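# Four arms place a jointed cable runway on supports

## Task

Set the articulated cable runway down across its three supports so that it sits between each support's lugs, with one of its ends resting on the tallest support. Then open the grippers and move the arms away. It counts only if the runway stays there by itself, with no robot holding it in place.

## Robot and tools

SETUP. Four identical arms, arm1, arm2, arm3 and arm4, each an i2rt Big YAM: six revolute joints, a two-finger gripper and a wrist camera. Two fixed room cameras, cam_high and cam_low, also give views. With joints 1 and 6 at 0 and the hand level and pointing forward, the wrist camera rides on top of the hand looking toward the fingertips. The hand reaches roughly 1.0 m from the joint 1 axis at most.

FRAMES. Positions are in one common scene frame: origin on the floor, +z upward. The hand point is the spot midway between the fingertips. The hand's z axis runs along the fingers; the fingers open and close along its y axis. Each arm's foot pose is real but never printed. The tools only take joint values, not Cartesian poses.

JOINTS (all absolute targets; radians except the gripper):
- joint1_rad, -2.879 to 2.879: turns the arm about its foot; positive is counter-clockwise seen from above; 0 points the arm the way its foot faces.
- joint2_rad, 0 to 3.141 (shoulder): 0 has the upper arm roughly level pointing backward; larger values lift it and then swing it forward.
- joint3_rad, 0 to 3.019 (elbow): 0 is fully folded; larger opens it.
- joint4_rad, -1.692 to 1.57: hand pitch; positive tips the fingers up.
- joint5_rad, -1.57 to 1.57: sideways hand swing; positive toward the arm's right.
- joint6_rad, -2.094 to 2.094: hand roll; positive is clockwise viewed from behind the hand.
- gripper_m, 0 to 0.093 metres: fingertip separation. Grip force tops out near 50 to 62 N per pad, lower on some units.
A joint counts as arrived within ±0.045, 0.14, 0.09, 0.055, 0.03, 0.035 rad (joints 1 to 6) and ±0.003 m for the gripper. Joints move at different speeds, so the hand may sweep a wide path between postures.

TOOLS.
- execute_actions: argument actions is a list holding one action object or none. The action has optional keys arm1..arm4, each containing joints, a map from joint names above to absolute target values. Every motion in the action begins at once; they may finish at different times. An action runs for at most 15 s. Any joint or arm not named may still be driving toward an earlier target. An unknown key or an out-of-range number rejects the whole call and nothing moves. Optional cameras: a list of arm1_cam_wrist, arm2_cam_wrist, arm3_cam_wrist, arm4_cam_wrist, cam_high, cam_low or all; omitted, null or ["all"] returns every camera, [] returns none. An empty actions list only reports state and images. If a result reports a stop, any later execute_actions, wait or finished_scene calls in that same reply are skipped.
- wait: seconds from 0 to 10; commands nothing, the scene keeps running, then returns state and images.
- zoom_image: camera (one camera name) and region [x0, y0, x1, y1] in pixels from the image's top-left, no larger than 504 by 504; works on that camera's latest full image.
- finished_scene: scene, the number of the current scene. It ends the scene irreversibly after the last command is held, and reports whether the goal was met. Call it only once the runway rests on its own and the arms are clear.

READING RESULTS. joint_positions gives current values. The pictures line lists cameras in image order. Joint torques (six per arm, no gripper) are raw drive output with per-arm offset, scale and noise; nonzero even in free air, and friction can mask or mimic load. joint_status words: off_target (stopped short, may still push); contact_stop or time_out (target dropped, holds where it stopped; a timed-out joint may keep a target limited to 0.375, 0.375, 0.113, 0.225, 0.075, 0.3 rad from its position and keep pushing, shown in on_its_own); not_followed (a self/inter-arm collision check blocked that arm's joint targets; a cause line usually follows; the gripper part still runs; the arm may retry the blocked targets later); limit_stop_at_motor_heat (heat stopped it; resend the target). on_its_own lists uncommanded behaviour; its "held at" value is a target, not a position. To relieve a pushing joint, command its reported position. Tiny target changes may not move a joint. Loaded joints sag.

CAUTIONS. The arm does not stop on contact; it keeps shoving, sometimes hard. Hard robot-on-robot presses fail the run, and hard hits may; the collision check ignores fingers, gripper housings and wrist cameras and can act late. Object contacts don't count as robot contact. Do not knock anything off the work area or onto the floor. Avoid drops, slips, slams and forceful pushes. Sustained load heats motors: a MOTOR HOT line appears at 85 °C; at 100 °C an OVER-TEMPERATURE FAULT drops that arm until it cools. The robot keeps holding the last command while you compose a reply, so do not leave arms straining under load. Shorter robot motion is better.

Each tool is called as name(argument=value, ...), one argument or row to a line, values as JSON.

## Session

execute_actions(
  actions=[],
)

Scene clock: 0.00 s.
Joint torques (N m, as the arm reports them, + toward a larger angle): no reading
Motor temperatures (°C, as the motors report them): arm1=[23 24 25 23 23 23] | arm2=[26 25 26 24 24 22] | arm3=[22 25 24 23 24 23] | arm4=[26 24 23 23 24 25]
arm1.joint_positions: joint1_rad=+0.438 joint2_rad=+0.528 joint3_rad=+1.448 joint4_rad=-1.245 joint5_rad=+0.111 joint6_rad=-0.199 gripper_m=+0.095
arm1.joint_status: not commanded
arm1.hand: x=-0.9558 y=-0.1154 z=+1.5295 quat_wxyz=(-0.578, +0.279, -0.764, -0.061) (m; scene frame)
arm2.joint_positions: joint1_rad=-0.090 joint2_rad=+0.583 joint3_rad=+1.359 joint4_rad=-1.426 joint5_rad=+0.095 joint6_rad=-0.311 gripper_m=+0.095
arm2.joint_status: not commanded
arm2.hand: x=-0.1672 y=-0.4736 z=+1.3511 quat_wxyz=(-0.408, +0.637, -0.628, -0.185) (m; scene frame)
arm3.joint_positions: joint1_rad=-0.347 joint2_rad=+0.533 joint3_rad=+1.440 joint4_rad=-1.423 joint5_rad=-0.212 joint6_rad=-0.086 gripper_m=+0.095
arm3.joint_status: not commanded
arm3.hand: x=+0.1909 y=-0.4946 z=+1.4201 quat_wxyz=(-0.352, +0.606, -0.611, -0.369) (m; scene frame)
arm4.joint_positions: joint1_rad=-0.022 joint2_rad=+0.466 joint3_rad=+1.391 joint4_rad=-1.421 joint5_rad=+0.108 joint6_rad=-0.082 gripper_m=+0.095
arm4.joint_status: not commanded
arm4.hand: x=+0.9575 y=-0.1243 z=+1.4412 quat_wxyz=(+0.060, -0.861, -0.031, +0.504) (m; scene frame)
pictures: arm1_cam_wrist, arm2_cam_wrist, arm3_cam_wrist, arm4_cam_wrist, cam_high, cam_low
Images, in order (width x height): arm1_cam_wrist 504x504, arm2_cam_wrist 504x504, arm3_cam_wrist 504x504, arm4_cam_wrist 504x504, cam_high 504x504, cam_low 504x504.

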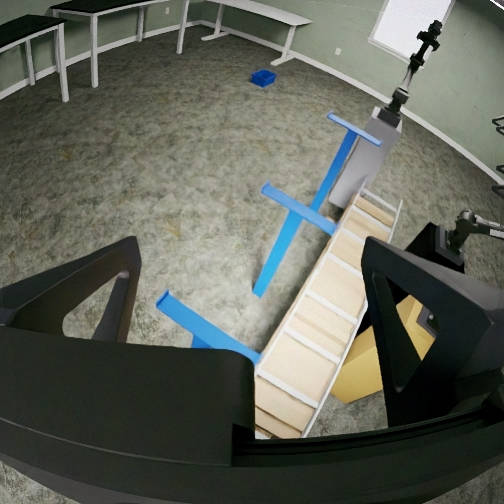

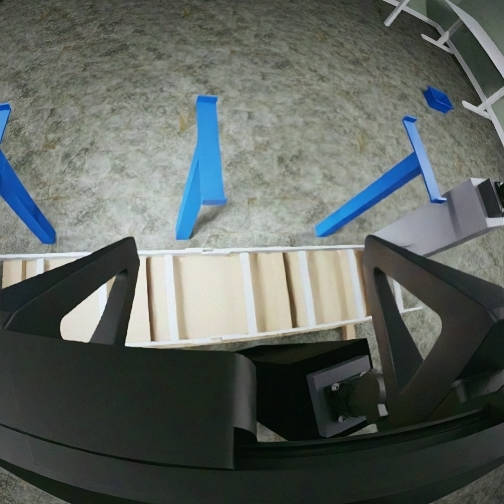

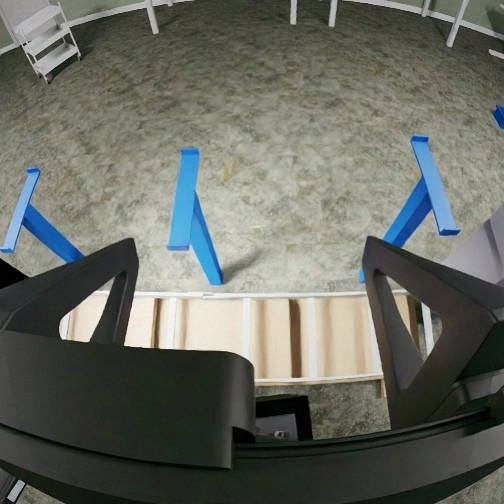

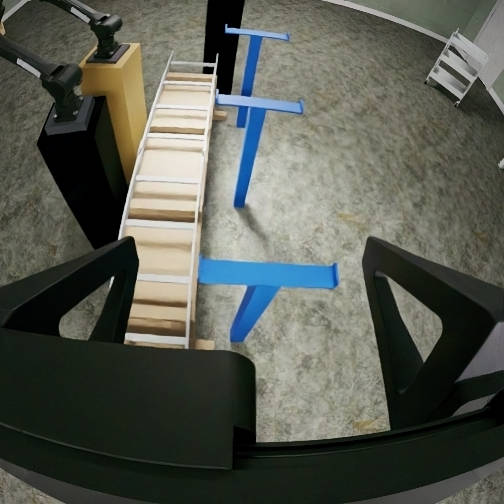

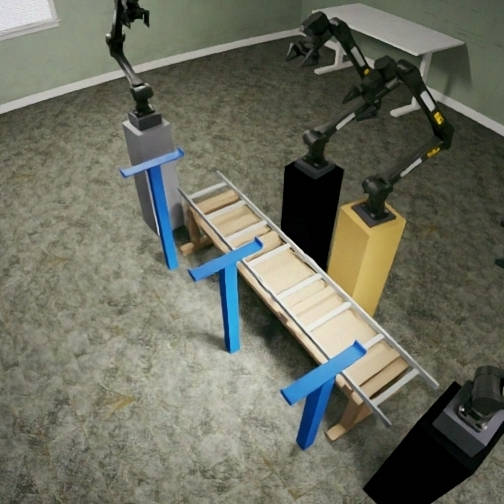

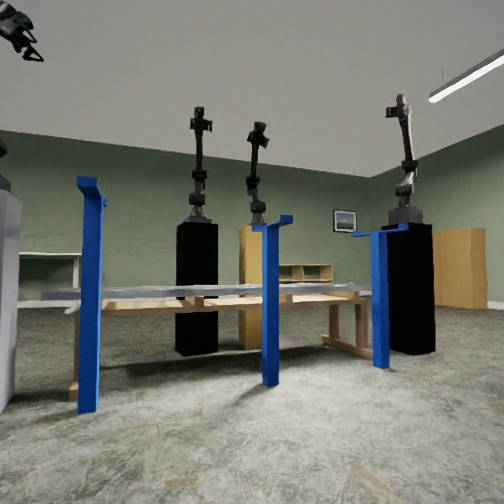

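execute_actions(
  actions=[
    {"arm1":{"joints":{"joint1_rad":0,"joint2_rad":1.6,"joint3_rad":1.4,"joint4_rad":-1.37,"joint5_rad":0,"joint6_rad":0}},"arm2":{"joints":{"joint1_rad":0.15,"joint2_rad":1.9,"joint3_rad":1.4,"joint4_rad":-1.07,"joint5_rad":0,"joint6_rad":0}},"arm3":{"joints":{"joint1_rad":-0.15,"joint2_rad":1.6,"joint3_rad":1.0,"joint4_rad":-0.97,"joint5_rad":0,"joint6_rad":0}},"arm4":{"joints":{"joint1_rad":0,"joint2_rad":1.9,"joint3_rad":1.8,"joint4_rad":-1.47,"joint5_rad":0,"joint6_rad":0}}},
  ],
)

Scene clock: 29.37 s.
Joint torques (N m, as the arm reports them, + toward a larger angle): arm1=[ -1.16 -12.76  10.76  -0.1   -0.07   0.12] | arm2=[ -0.46 -19.41  11.04   0.76  -0.16   0.05] | arm3=[  0.15 -10.09   8.58   1.     0.16   0.03] | arm4=[ -0.13 -16.57  11.87   0.22  -0.14   0.2 ]
Motor temperatures (°C, as the motors report them): arm1=[23 24 27 23 23 23] | arm2=[26 26 29 24 24 22] | arm3=[22 25 27 23 24 23] | arm4=[26 24 25 23 24 25]
arm1.joint_positions: joint1_rad=-0.001 joint2_rad=+1.614 joint3_rad=+1.387 joint4_rad=-1.358 joint5_rad=+0.002 joint6_rad=-0.015 gripper_m=+0.095
arm1.joint_status: all done
arm1.hand: x=-0.6590 y=-0.1442 z=+1.0972 quat_wxyz=(+0.009, +0.076, -0.997, +0.006) (m; scene frame)
arm2.joint_positions: joint1_rad=+0.142 joint2_rad=+1.896 joint3_rad=+1.379 joint4_rad=-1.081 joint5_rad=+0.004 joint6_rad=-0.009 gripper_m=+0.095
arm2.joint_status: all done
arm2.hand: x=-0.2335 y=-0.1380 z=+0.8726 quat_wxyz=(+0.010, +0.707, -0.707, +0.004) (m; scene frame)
arm3.joint_positions: joint1_rad=-0.158 joint2_rad=+1.596 joint3_rad=+0.983 joint4_rad=-0.980 joint5_rad=-0.003 joint6_rad=-0.010 gripper_m=+0.095
arm3.joint_status: all done
arm3.hand: x=+0.2027 y=-0.2661 z=+0.9004 quat_wxyz=(+0.005, +0.699, -0.715, +0.007) (m; scene frame)
arm4.joint_positions: joint1_rad=-0.007 joint2_rad=+1.893 joint3_rad=+1.785 joint4_rad=-1.460 joint5_rad=+0.002 joint6_rad=-0.012 gripper_m=+0.095
arm4.joint_status: all done
arm4.hand: x=+0.5372 y=-0.1673 z=+1.0664 quat_wxyz=(+0.006, -0.999, -0.037, -0.006) (m; scene frame)
pictures: arm1_cam_wrist, arm2_cam_wrist, arm3_cam_wrist, arm4_cam_wrist, cam_high, cam_low
Images, in order (width x height): arm1_cam_wrist 504x504, arm2_cam_wrist 504x504, arm3_cam_wrist 504x504, arm4_cam_wrist 504x504, cam_high 504x504, cam_low 504x504.

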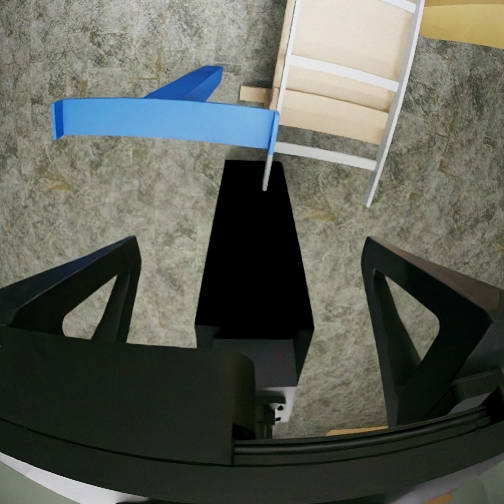

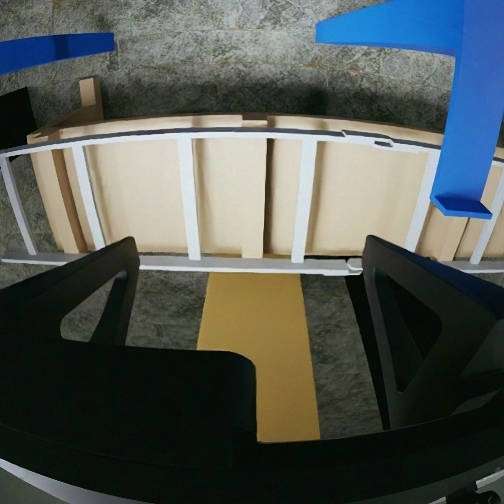

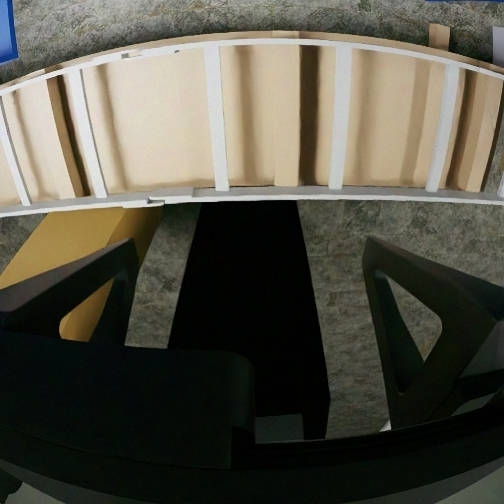

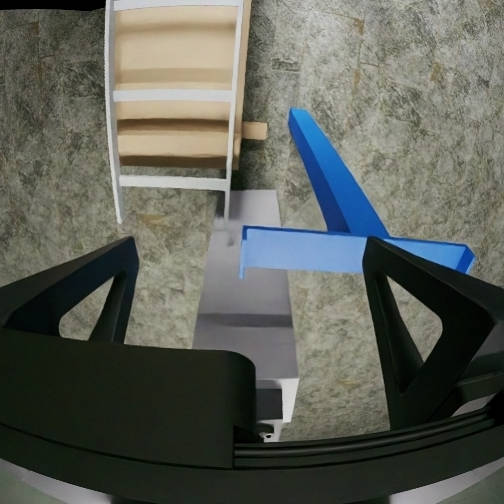

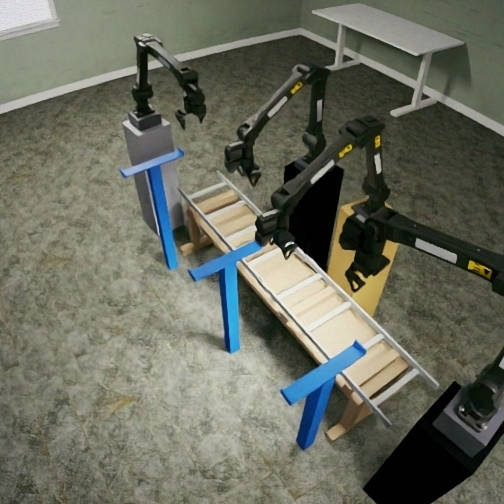

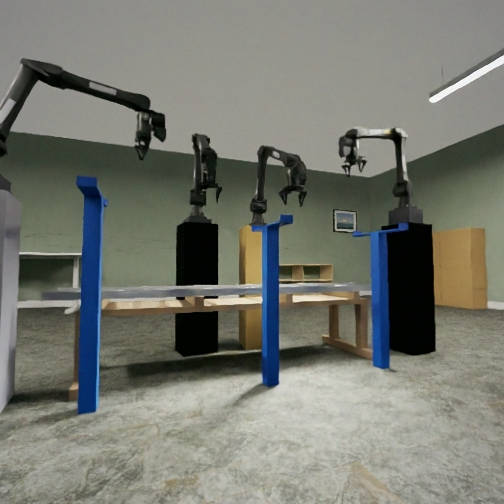

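execute_actions(
  actions=[
    {"arm1":{"joints":{"joint1_rad":-0.3,"joint2_rad":2.06,"joint3_rad":0.93,"joint4_rad":-0.44,"joint6_rad":-0.3}},"arm2":{"joints":{"joint1_rad":0.15,"joint2_rad":2.06,"joint3_rad":0.93,"joint4_rad":-0.44,"joint6_rad":0.15}},"arm3":{"joints":{"joint1_rad":-0.15,"joint2_rad":2.06,"joint3_rad":0.93,"joint4_rad":-0.44,"joint6_rad":-0.15}},"arm4":{"joints":{"joint1_rad":0.25,"joint2_rad":2.06,"joint3_rad":0.93,"joint4_rad":-0.44,"joint6_rad":0.25}}},
  ],
)

Scene clock: 73.47 s.
Joint torques (N m, as the arm reports them, + toward a larger angle): arm1=[ -1.   -12.98   6.05   0.88  -0.05  -0.18] | arm2=[ -0.32 -17.62   4.81   0.97  -0.12   0.05] | arm3=[  0.15 -13.39   4.31   1.03   0.14  -0.16] | arm4=[  0.03 -13.85   3.97   1.24   0.02   0.2 ]
Motor temperatures (°C, as the motors report them): arm1=[23 25 28 23 23 23] | arm2=[26 27 30 24 24 22] | arm3=[22 25 28 23 24 23] | arm4=[26 25 26 23 24 25]
arm1.joint_positions: joint1_rad=-0.301 joint2_rad=+2.073 joint3_rad=+0.908 joint4_rad=-0.454 joint5_rad=+0.001 joint6_rad=-0.285 gripper_m=+0.095
arm1.joint_status: all done
arm1.hand: x=-0.7338 y=-0.2776 z=+0.7580 quat_wxyz=(+0.026, +0.061, -0.998, +0.000) (m; scene frame)
arm2.joint_positions: joint1_rad=+0.142 joint2_rad=+2.064 joint3_rad=+0.930 joint4_rad=-0.456 joint5_rad=+0.004 joint6_rad=+0.141 gripper_m=+0.095
arm2.joint_status: all done
arm2.hand: x=-0.2368 y=-0.2507 z=+0.6790 quat_wxyz=(+0.006, +0.652, -0.758, +0.001) (m; scene frame)
arm3.joint_positions: joint1_rad=-0.158 joint2_rad=+2.066 joint3_rad=+0.922 joint4_rad=-0.450 joint5_rad=-0.003 joint6_rad=-0.140 gripper_m=+0.095
arm3.joint_status: all done
arm3.hand: x=+0.2040 y=-0.2578 z=+0.6965 quat_wxyz=(+0.006, +0.744, -0.668, +0.007) (m; scene frame)
arm4.joint_positions: joint1_rad=+0.243 joint2_rad=+2.060 joint3_rad=+0.934 joint4_rad=-0.454 joint5_rad=-0.001 joint6_rad=+0.237 gripper_m=+0.095
arm4.joint_status: all done
arm4.hand: x=+0.7259 y=-0.2571 z=+0.7287 quat_wxyz=(+0.006, -0.999, -0.037, -0.012) (m; scene frame)
pictures: arm1_cam_wrist, arm2_cam_wrist, arm3_cam_wrist, arm4_cam_wrist, cam_high, cam_low
Images, in order (width x height): arm1_cam_wrist 504x504, arm2_cam_wrist 504x504, arm3_cam_wrist 504x504, arm4_cam_wrist 504x504, cam_high 504x504, cam_low 504x504.

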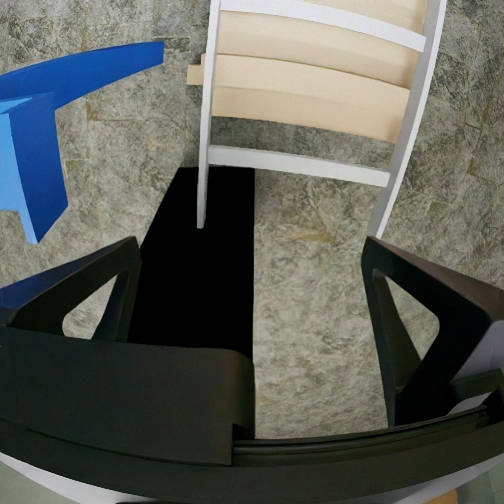

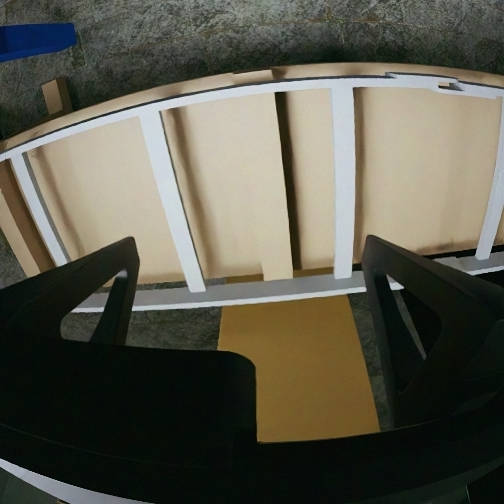

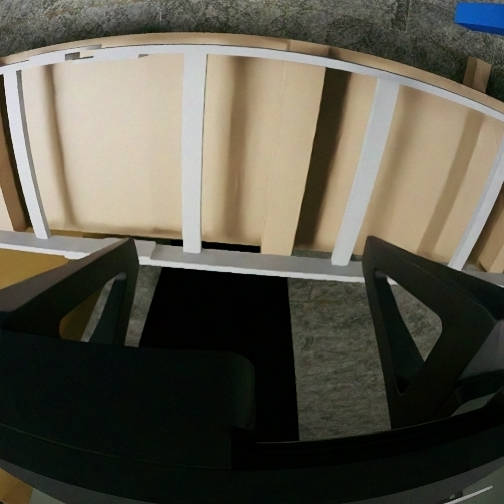

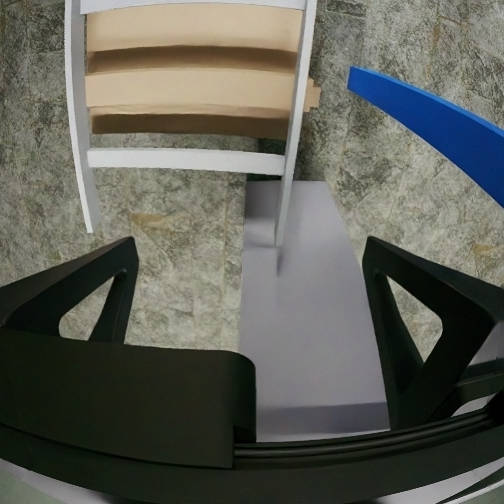

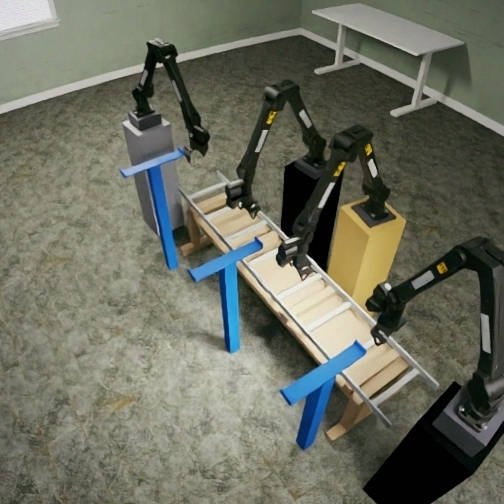

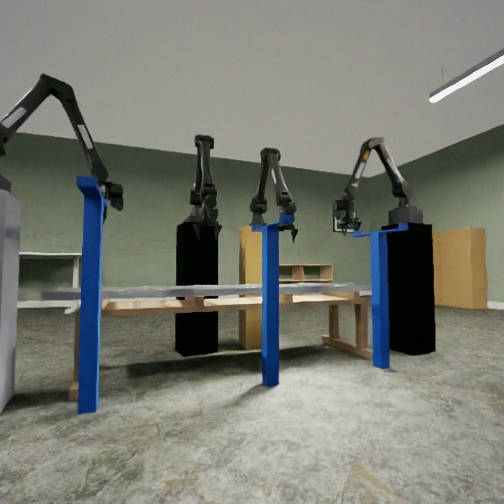

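execute_actions(
  actions=[
    {"arm1":{"joints":{"joint1_rad":-0.27,"joint2_rad":2.385,"joint3_rad":1.04,"joint4_rad":-0.225,"joint6_rad":1.3}},"arm2":{"joints":{"joint1_rad":0.354,"joint2_rad":2.385,"joint3_rad":1.04,"joint4_rad":-0.225,"joint6_rad":0.354}},"arm3":{"joints":{"joint1_rad":-0.427,"joint2_rad":2.385,"joint3_rad":1.07,"joint4_rad":-0.255,"joint6_rad":-0.427}},"arm4":{"joints":{"joint1_rad":0.25,"joint2_rad":2.385,"joint3_rad":1.04,"joint4_rad":-0.225,"joint6_rad":-1.32}}},
  ],
)

Scene clock: 104.83 s.
Joint torques (N m, as the arm reports them, + toward a larger angle): arm1=[ -1.   -14.84   2.82   0.82   0.07   0.13] | arm2=[ -1.48 -19.63   3.21   1.04  -0.07   0.04] | arm3=[  0.03 -15.98   2.84   0.74  -0.02  -0.16] | arm4=[  0.13 -14.34   2.53   1.06  -0.12  -0.07]
Motor temperatures (°C, as the motors report them): arm1=[23 26 27 23 23 23] | arm2=[26 27 28 24 24 22] | arm3=[22 26 26 23 24 23] | arm4=[26 25 24 23 24 25]
arm1.joint_positions: joint1_rad=-0.272 joint2_rad=+2.407 joint3_rad=+1.031 joint4_rad=-0.238 joint5_rad=+0.001 joint6_rad=+1.284 gripper_m=+0.095
arm1.joint_status: all done
arm1.hand: x=-0.7230 y=-0.2687 z=+0.6383 quat_wxyz=(+0.016, -0.651, -0.758, +0.017) (m; scene frame)
arm2.joint_positions: joint1_rad=+0.363 joint2_rad=+2.392 joint3_rad=+1.036 joint4_rad=-0.240 joint5_rad=+0.001 joint6_rad=+0.345 gripper_m=+0.095
arm2.joint_status: all done
arm2.hand: x=-0.3306 y=-0.2569 z=+0.5595 quat_wxyz=(+0.007, +0.658, -0.753, +0.005) (m; scene frame)
arm3.joint_positions: joint1_rad=-0.433 joint2_rad=+2.397 joint3_rad=+1.060 joint4_rad=-0.259 joint5_rad=+0.001 joint6_rad=-0.417 gripper_m=+0.095
arm3.joint_status: all done
arm3.hand: x=+0.3217 y=-0.2622 z=+0.5789 quat_wxyz=(+0.008, +0.745, -0.667, +0.006) (m; scene frame)
arm4.joint_positions: joint1_rad=+0.243 joint2_rad=+2.379 joint3_rad=+1.035 joint4_rad=-0.236 joint5_rad=-0.001 joint6_rad=-1.307 gripper_m=+0.095
arm4.joint_status: all done
arm4.hand: x=+0.7235 y=-0.2572 z=+0.6114 quat_wxyz=(-0.004, -0.690, -0.724, -0.013) (m; scene frame)
pictures: arm1_cam_wrist, arm2_cam_wrist, arm3_cam_wrist, arm4_cam_wrist, cam_high, cam_low
Images, in order (width x height): arm1_cam_wrist 504x504, arm2_cam_wrist 504x504, arm3_cam_wrist 504x504, arm4_cam_wrist 504x504, cam_high 504x504, cam_low 504x504.

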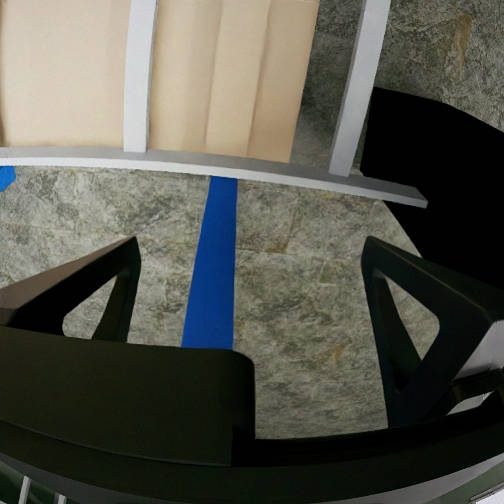

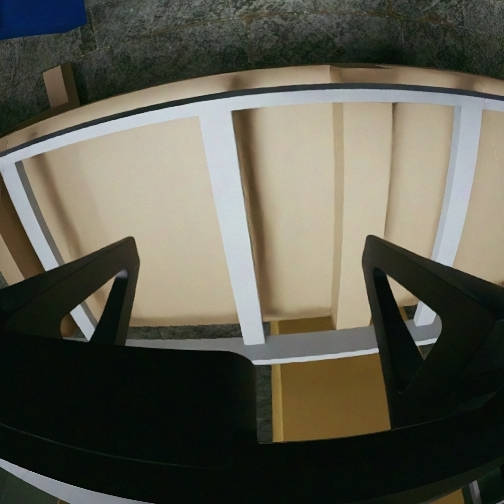

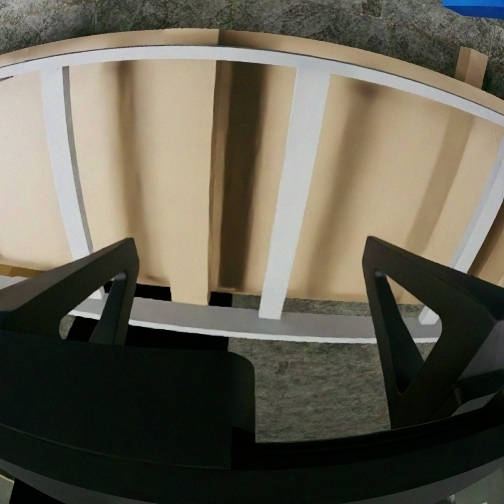

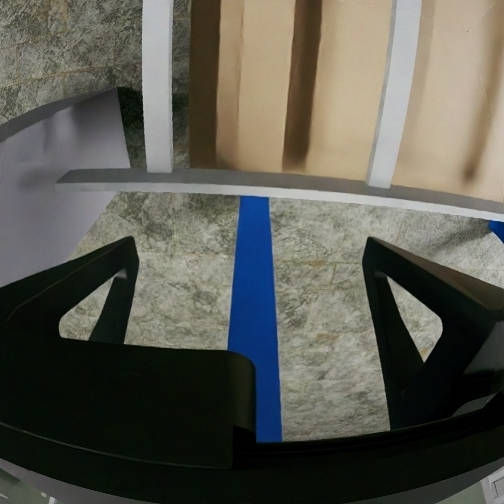

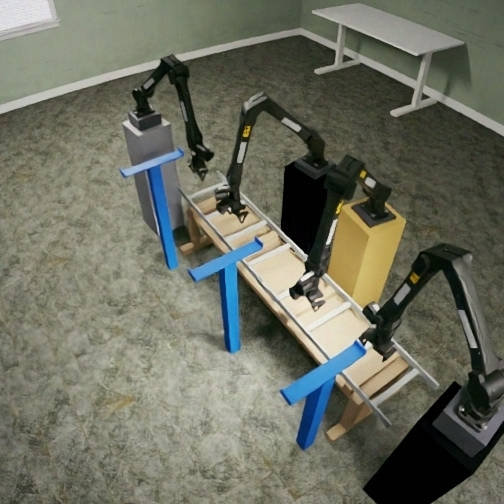

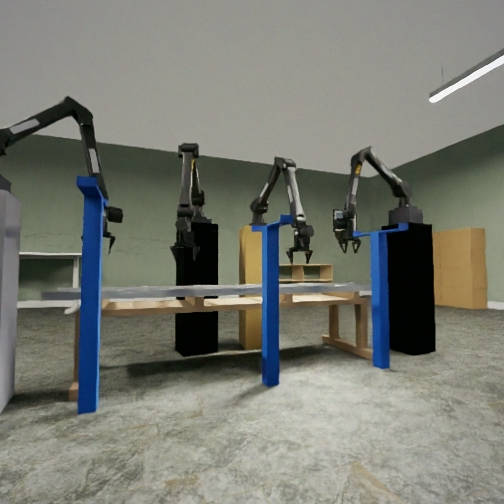

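execute_actions(
  actions=[
    {"arm1":{"joints":{"joint1_rad":-0.313,"joint2_rad":2.47,"joint3_rad":0.86,"joint4_rad":0.04,"joint6_rad":1.26}},"arm4":{"joints":{"joint1_rad":0.3,"joint2_rad":2.47,"joint3_rad":0.86,"joint4_rad":0.04,"joint6_rad":-1.27}},"arm2":{"joints":{"joint2_rad":2.62,"joint3_rad":1.17,"joint4_rad":-0.12}},"arm3":{"joints":{"joint2_rad":2.65,"joint3_rad":1.19,"joint4_rad":-0.11}}},
  ],
)

Scene clock: 135.73 s.
Joint torques (N m, as the arm reports them, + toward a larger angle): arm1=[ -1.1  -12.92  -0.03   0.83   0.07  -0.18] | arm2=[ -0.75 -20.14   2.13   0.6   -0.01   0.06] | arm3=[ -0.01 -16.23   1.29   0.73  -0.03  -0.15] | arm4=[ -1.04 -11.77  -0.19   1.14  -0.11   0.19]
Motor temperatures (°C, as the motors report them): arm1=[23 26 26 23 23 23] | arm2=[26 27 27 24 24 22] | arm3=[22 26 26 23 24 23] | arm4=[26 25 24 23 24 25]
arm1.joint_positions: joint1_rad=-0.314 joint2_rad=+2.488 joint3_rad=+0.857 joint4_rad=+0.027 joint5_rad=+0.001 joint6_rad=+1.275 gripper_m=+0.095
arm1.joint_status: all done
arm1.hand: x=-0.8036 y=-0.2720 z=+0.6049 quat_wxyz=(+0.012, -0.663, -0.748, +0.014) (m; scene frame)
arm2.joint_positions: joint1_rad=+0.363 joint2_rad=+2.624 joint3_rad=+1.167 joint4_rad=-0.127 joint5_rad=+0.001 joint6_rad=+0.345 gripper_m=+0.095
arm2.joint_status: all done
arm2.hand: x=-0.3326 y=-0.2517 z=+0.4735 quat_wxyz=(+0.004, +0.658, -0.753, -0.001) (m; scene frame)
arm3.joint_positions: joint1_rad=-0.433 joint2_rad=+2.664 joint3_rad=+1.184 joint4_rad=-0.114 joint5_rad=+0.001 joint6_rad=-0.417 gripper_m=+0.095
arm3.joint_status: all done
arm3.hand: x=+0.3192 y=-0.2715 z=+0.4771 quat_wxyz=(+0.007, +0.745, -0.667, +0.006) (m; scene frame)
arm4.joint_positions: joint1_rad=+0.306 joint2_rad=+2.457 joint3_rad=+0.856 joint4_rad=+0.027 joint5_rad=-0.001 joint6_rad=-1.283 gripper_m=+0.095
arm4.joint_status: all done
arm4.hand: x=+0.8074 y=-0.2529 z=+0.5776 quat_wxyz=(-0.002, -0.676, -0.737, -0.010) (m; scene frame)
pictures: arm1_cam_wrist, arm2_cam_wrist, arm3_cam_wrist, arm4_cam_wrist, cam_high, cam_low
Images, in order (width x height): arm1_cam_wrist 504x504, arm2_cam_wrist 504x504, arm3_cam_wrist 504x504, arm4_cam_wrist 504x504, cam_high 504x504, cam_low 504x504.

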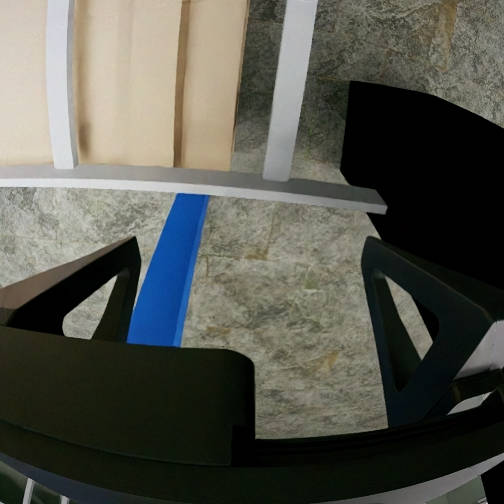

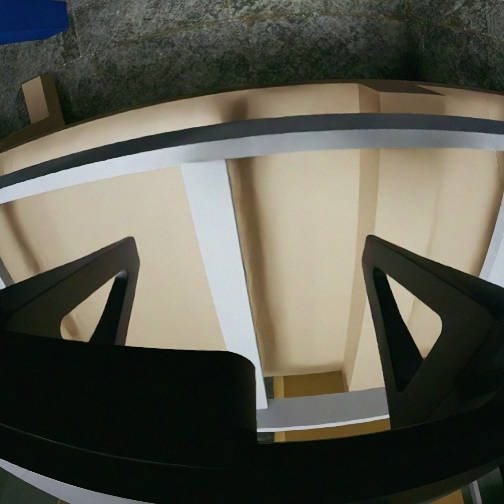

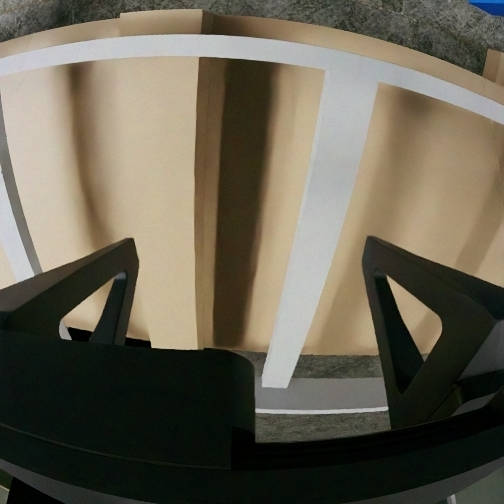

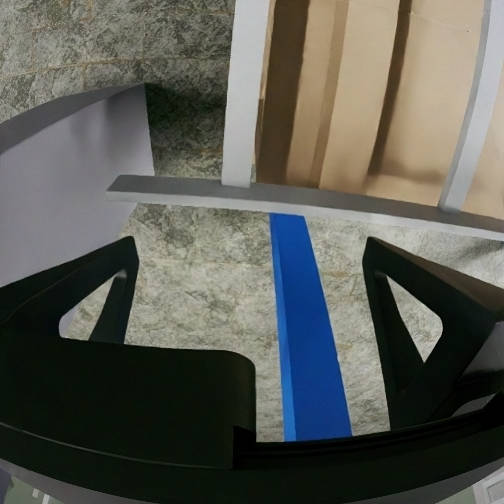

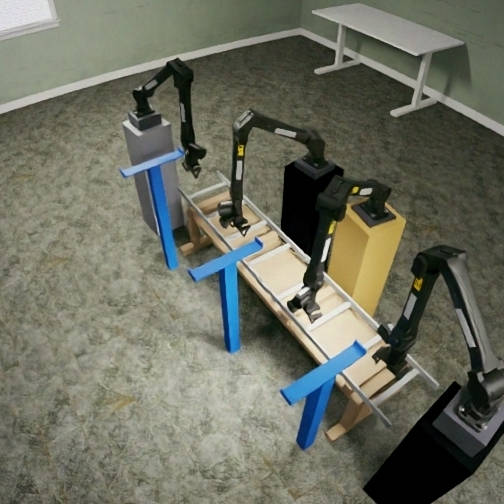

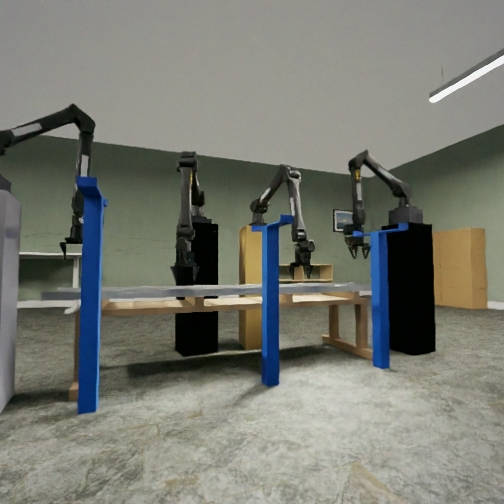

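execute_actions(
  actions=[
    {"arm1":{"joints":{"joint2_rad":2.87,"joint3_rad":1.12,"joint4_rad":0.18}},"arm4":{"joints":{"joint2_rad":2.8,"joint3_rad":1.04,"joint4_rad":0.19}},"arm2":{"joints":{"joint1_rad":0.37,"joint2_rad":2.71,"joint3_rad":1.205,"joint4_rad":-0.07}},"arm3":{"joints":{"joint1_rad":-0.47,"joint2_rad":2.75,"joint3_rad":1.235,"joint4_rad":-0.06}}},
  ],
)

Scene clock: 146.07 s.
Joint torques (N m, as the arm reports them, + toward a larger angle): arm1=[ -1.12 -13.23  -1.31   0.51   0.07  -0.17] | arm2=[  0.84 -19.25   1.68   0.79  -0.04   0.09] | arm3=[ -0.98 -13.33   0.92   0.9   -0.03  -0.15] | arm4=[ -1.07 -12.61  -1.77   0.77  -0.11   0.18]
Motor temperatures (°C, as the motors report them): arm1=[23 26 26 23 23 23] | arm2=[26 27 27 24 24 22] | arm3=[22 26 25 23 24 23] | arm4=[26 25 24 23 24 25]
arm1.joint_positions: joint1_rad=-0.314 joint2_rad=+2.889 joint3_rad=+1.115 joint4_rad=+0.175 joint5_rad=+0.001 joint6_rad=+1.274 gripper_m=+0.095
arm1.joint_status: all done
arm1.hand: x=-0.8149 y=-0.2715 z=+0.4646 quat_wxyz=(+0.010, -0.663, -0.749, +0.013) (m; scene frame)
arm2.joint_positions: joint1_rad=+0.363 joint2_rad=+2.701 joint3_rad=+1.203 joint4_rad=-0.084 joint5_rad=+0.001 joint6_rad=+0.345 gripper_m=+0.095
arm2.joint_status: all done
arm2.hand: x=-0.3316 y=-0.2575 z=+0.4436 quat_wxyz=(+0.004, +0.658, -0.753, -0.002) (m; scene frame)
arm3.joint_positions: joint1_rad=-0.464 joint2_rad=+2.741 joint3_rad=+1.233 joint4_rad=-0.065 joint5_rad=+0.001 joint6_rad=-0.417 gripper_m=+0.095
arm3.joint_status: all done
arm3.hand: x=+0.3323 y=-0.2737 z=+0.4477 quat_wxyz=(-0.003, +0.734, -0.679, +0.001) (m; scene frame)
arm4.joint_positions: joint1_rad=+0.306 joint2_rad=+2.797 joint3_rad=+1.035 joint4_rad=+0.185 joint5_rad=-0.001 joint6_rad=-1.281 gripper_m=+0.095
arm4.joint_status: all done
arm4.hand: x=+0.8266 y=-0.2448 z=+0.4618 quat_wxyz=(-0.003, -0.676, -0.736, -0.011) (m; scene frame)
pictures: arm1_cam_wrist, arm2_cam_wrist, arm3_cam_wrist, arm4_cam_wrist, cam_high, cam_low
Images, in order (width x height): arm1_cam_wrist 504x504, arm2_cam_wrist 504x504, arm3_cam_wrist 504x504, arm4_cam_wrist 504x504, cam_high 504x504, cam_low 504x504.

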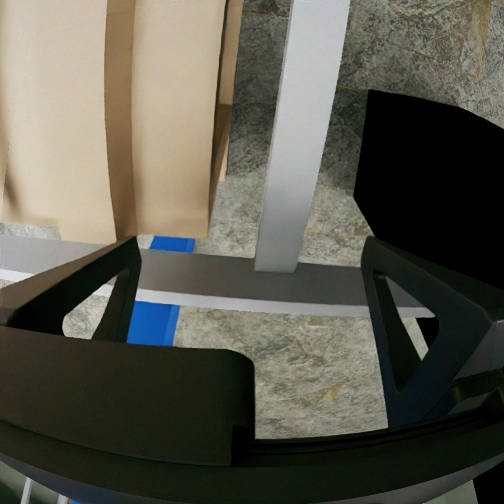

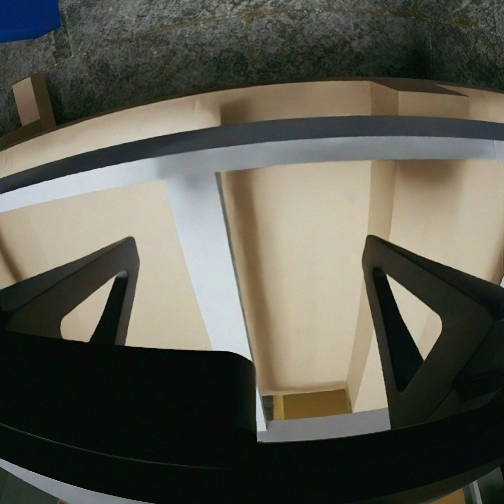

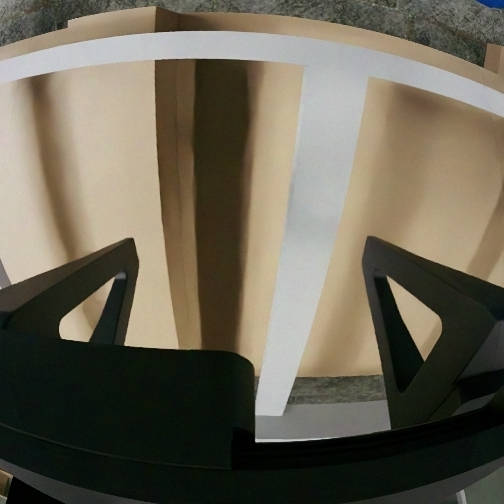

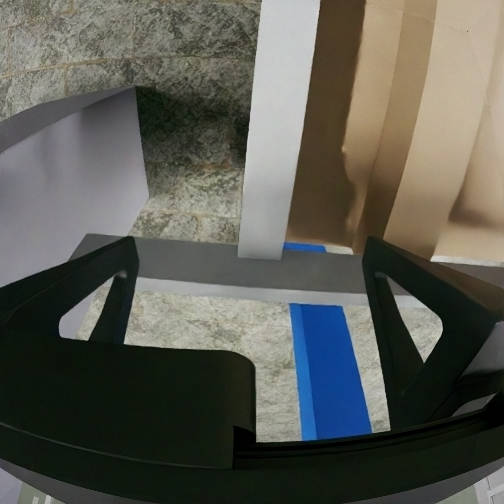

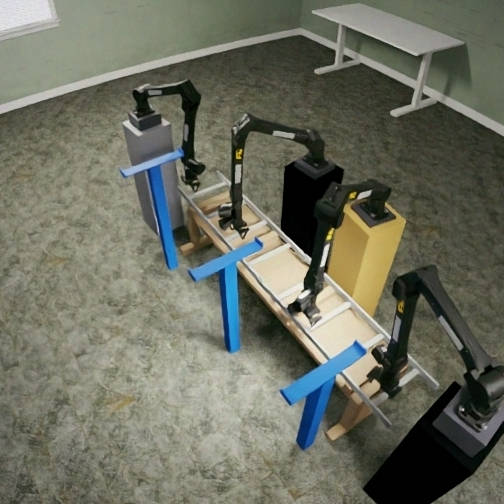

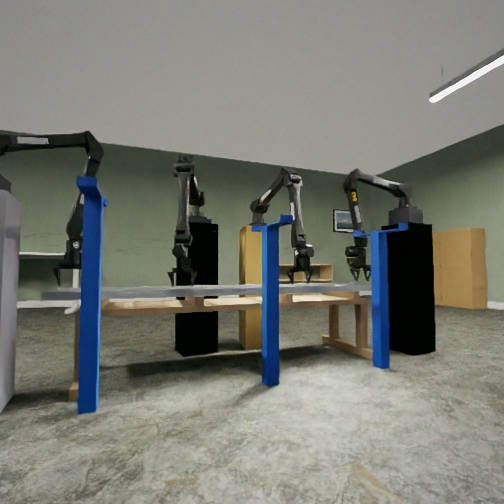

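execute_actions(
  actions=[
    {"arm1":{"joints":{"joint2_rad":3.03,"joint3_rad":1.22,"joint4_rad":0.235}},"arm4":{"joints":{"joint2_rad":2.94,"joint3_rad":1.145,"joint4_rad":0.225}},"arm2":{"joints":{"joint1_rad":0.4,"joint2_rad":2.83,"joint3_rad":1.295,"joint4_rad":-0.04}},"arm3":{"joints":{"joint1_rad":-0.49,"joint2_rad":2.87,"joint3_rad":1.33,"joint4_rad":-0.03}}},
  ],
)

Scene clock: 158.50 s.
Joint torques (N m, as the arm reports them, + toward a larger angle): arm1=[ -1.1  -12.72  -2.35   0.55   0.06  -0.17] | arm2=[  0.07 -19.68   1.46   0.78   0.04   0.07] | arm3=[ -1.24 -14.24   0.56   0.9   -0.03  -0.15] | arm4=[ -1.06 -11.43  -2.69   0.85  -0.12   0.18]
Motor temperatures (°C, as the motors report them): arm1=[23 26 26 23 23 23] | arm2=[26 27 27 24 24 22] | arm3=[22 26 25 23 24 23] | arm4=[26 25 24 23 24 25]
arm1.joint_positions: joint1_rad=-0.314 joint2_rad=+3.045 joint3_rad=+1.223 joint4_rad=+0.229 joint5_rad=+0.001 joint6_rad=+1.273 gripper_m=+0.095
arm1.joint_status: all done
arm1.hand: x=-0.8321 y=-0.2690 z=+0.4086 quat_wxyz=(+0.007, -0.663, -0.749, +0.011) (m; scene frame)
arm2.joint_positions: joint1_rad=+0.396 joint2_rad=+2.827 joint3_rad=+1.289 joint4_rad=-0.055 joint5_rad=-0.002 joint6_rad=+0.345 gripper_m=+0.095
arm2.joint_status: all done
arm2.hand: x=-0.3440 y=-0.2687 z=+0.3952 quat_wxyz=(+0.008, +0.671, -0.742, +0.003) (m; scene frame)
arm3.joint_positions: joint1_rad=-0.481 joint2_rad=+2.865 joint3_rad=+1.328 joint4_rad=-0.035 joint5_rad=+0.001 joint6_rad=-0.417 gripper_m=+0.095
arm3.joint_status: all done
arm3.hand: x=+0.3382 y=-0.2788 z=+0.4002 quat_wxyz=(-0.003, +0.729, -0.685, +0.001) (m; scene frame)
arm4.joint_positions: joint1_rad=+0.306 joint2_rad=+2.918 joint3_rad=+1.150 joint4_rad=+0.220 joint5_rad=-0.001 joint6_rad=-1.281 gripper_m=+0.095
arm4.joint_status: all done
arm4.hand: x=+0.8179 y=-0.2480 z=+0.4159 quat_wxyz=(+0.003, -0.676, -0.736, +0.002) (m; scene frame)
pictures: arm1_cam_wrist, arm2_cam_wrist, arm3_cam_wrist, arm4_cam_wrist, cam_high, cam_low
Images, in order (width x height): arm1_cam_wrist 504x504, arm2_cam_wrist 504x504, arm3_cam_wrist 504x504, arm4_cam_wrist 504x504, cam_high 504x504, cam_low 504x504.

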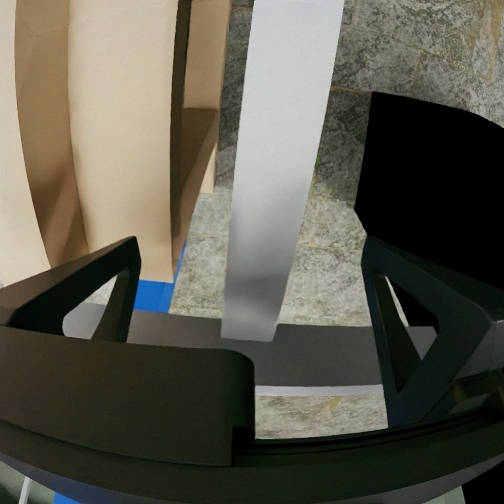

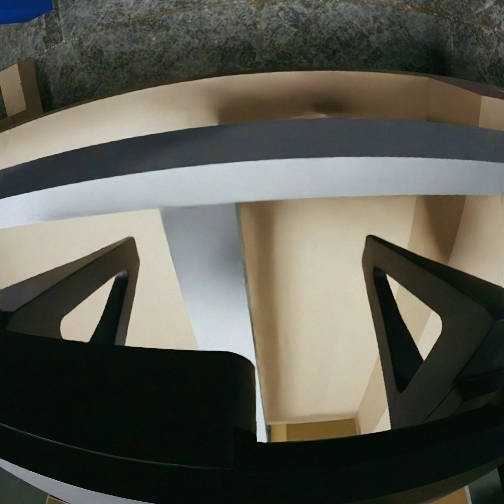

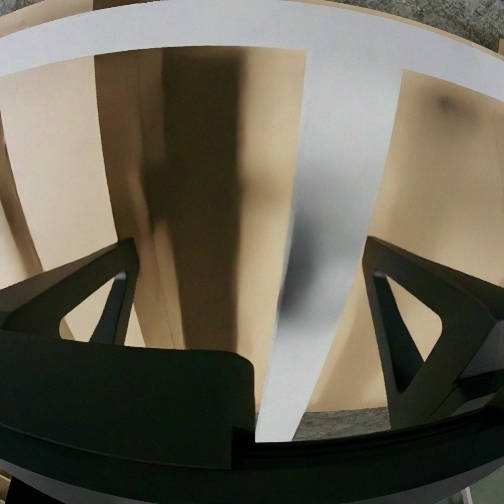

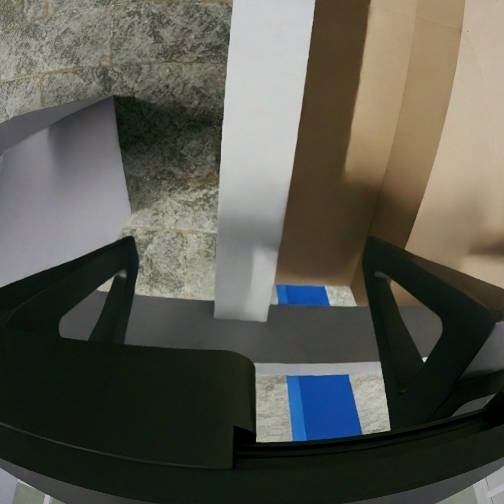

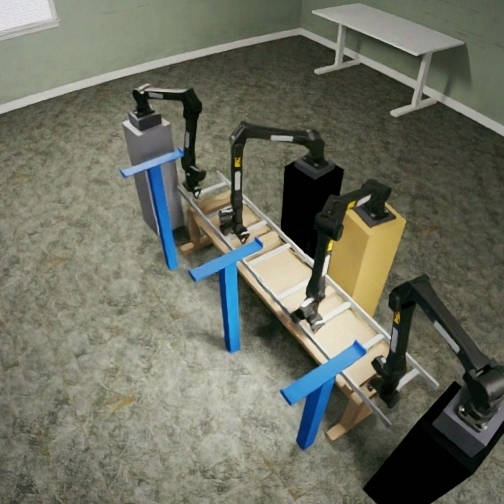

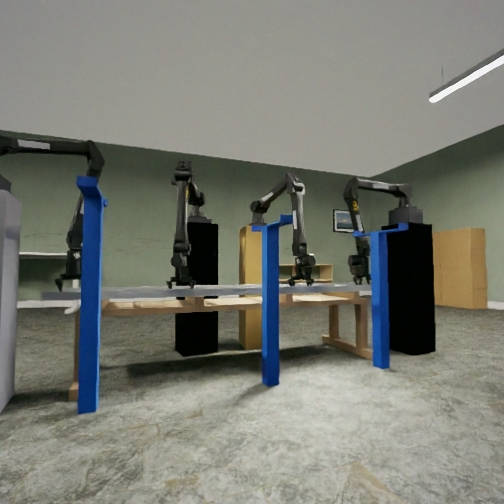

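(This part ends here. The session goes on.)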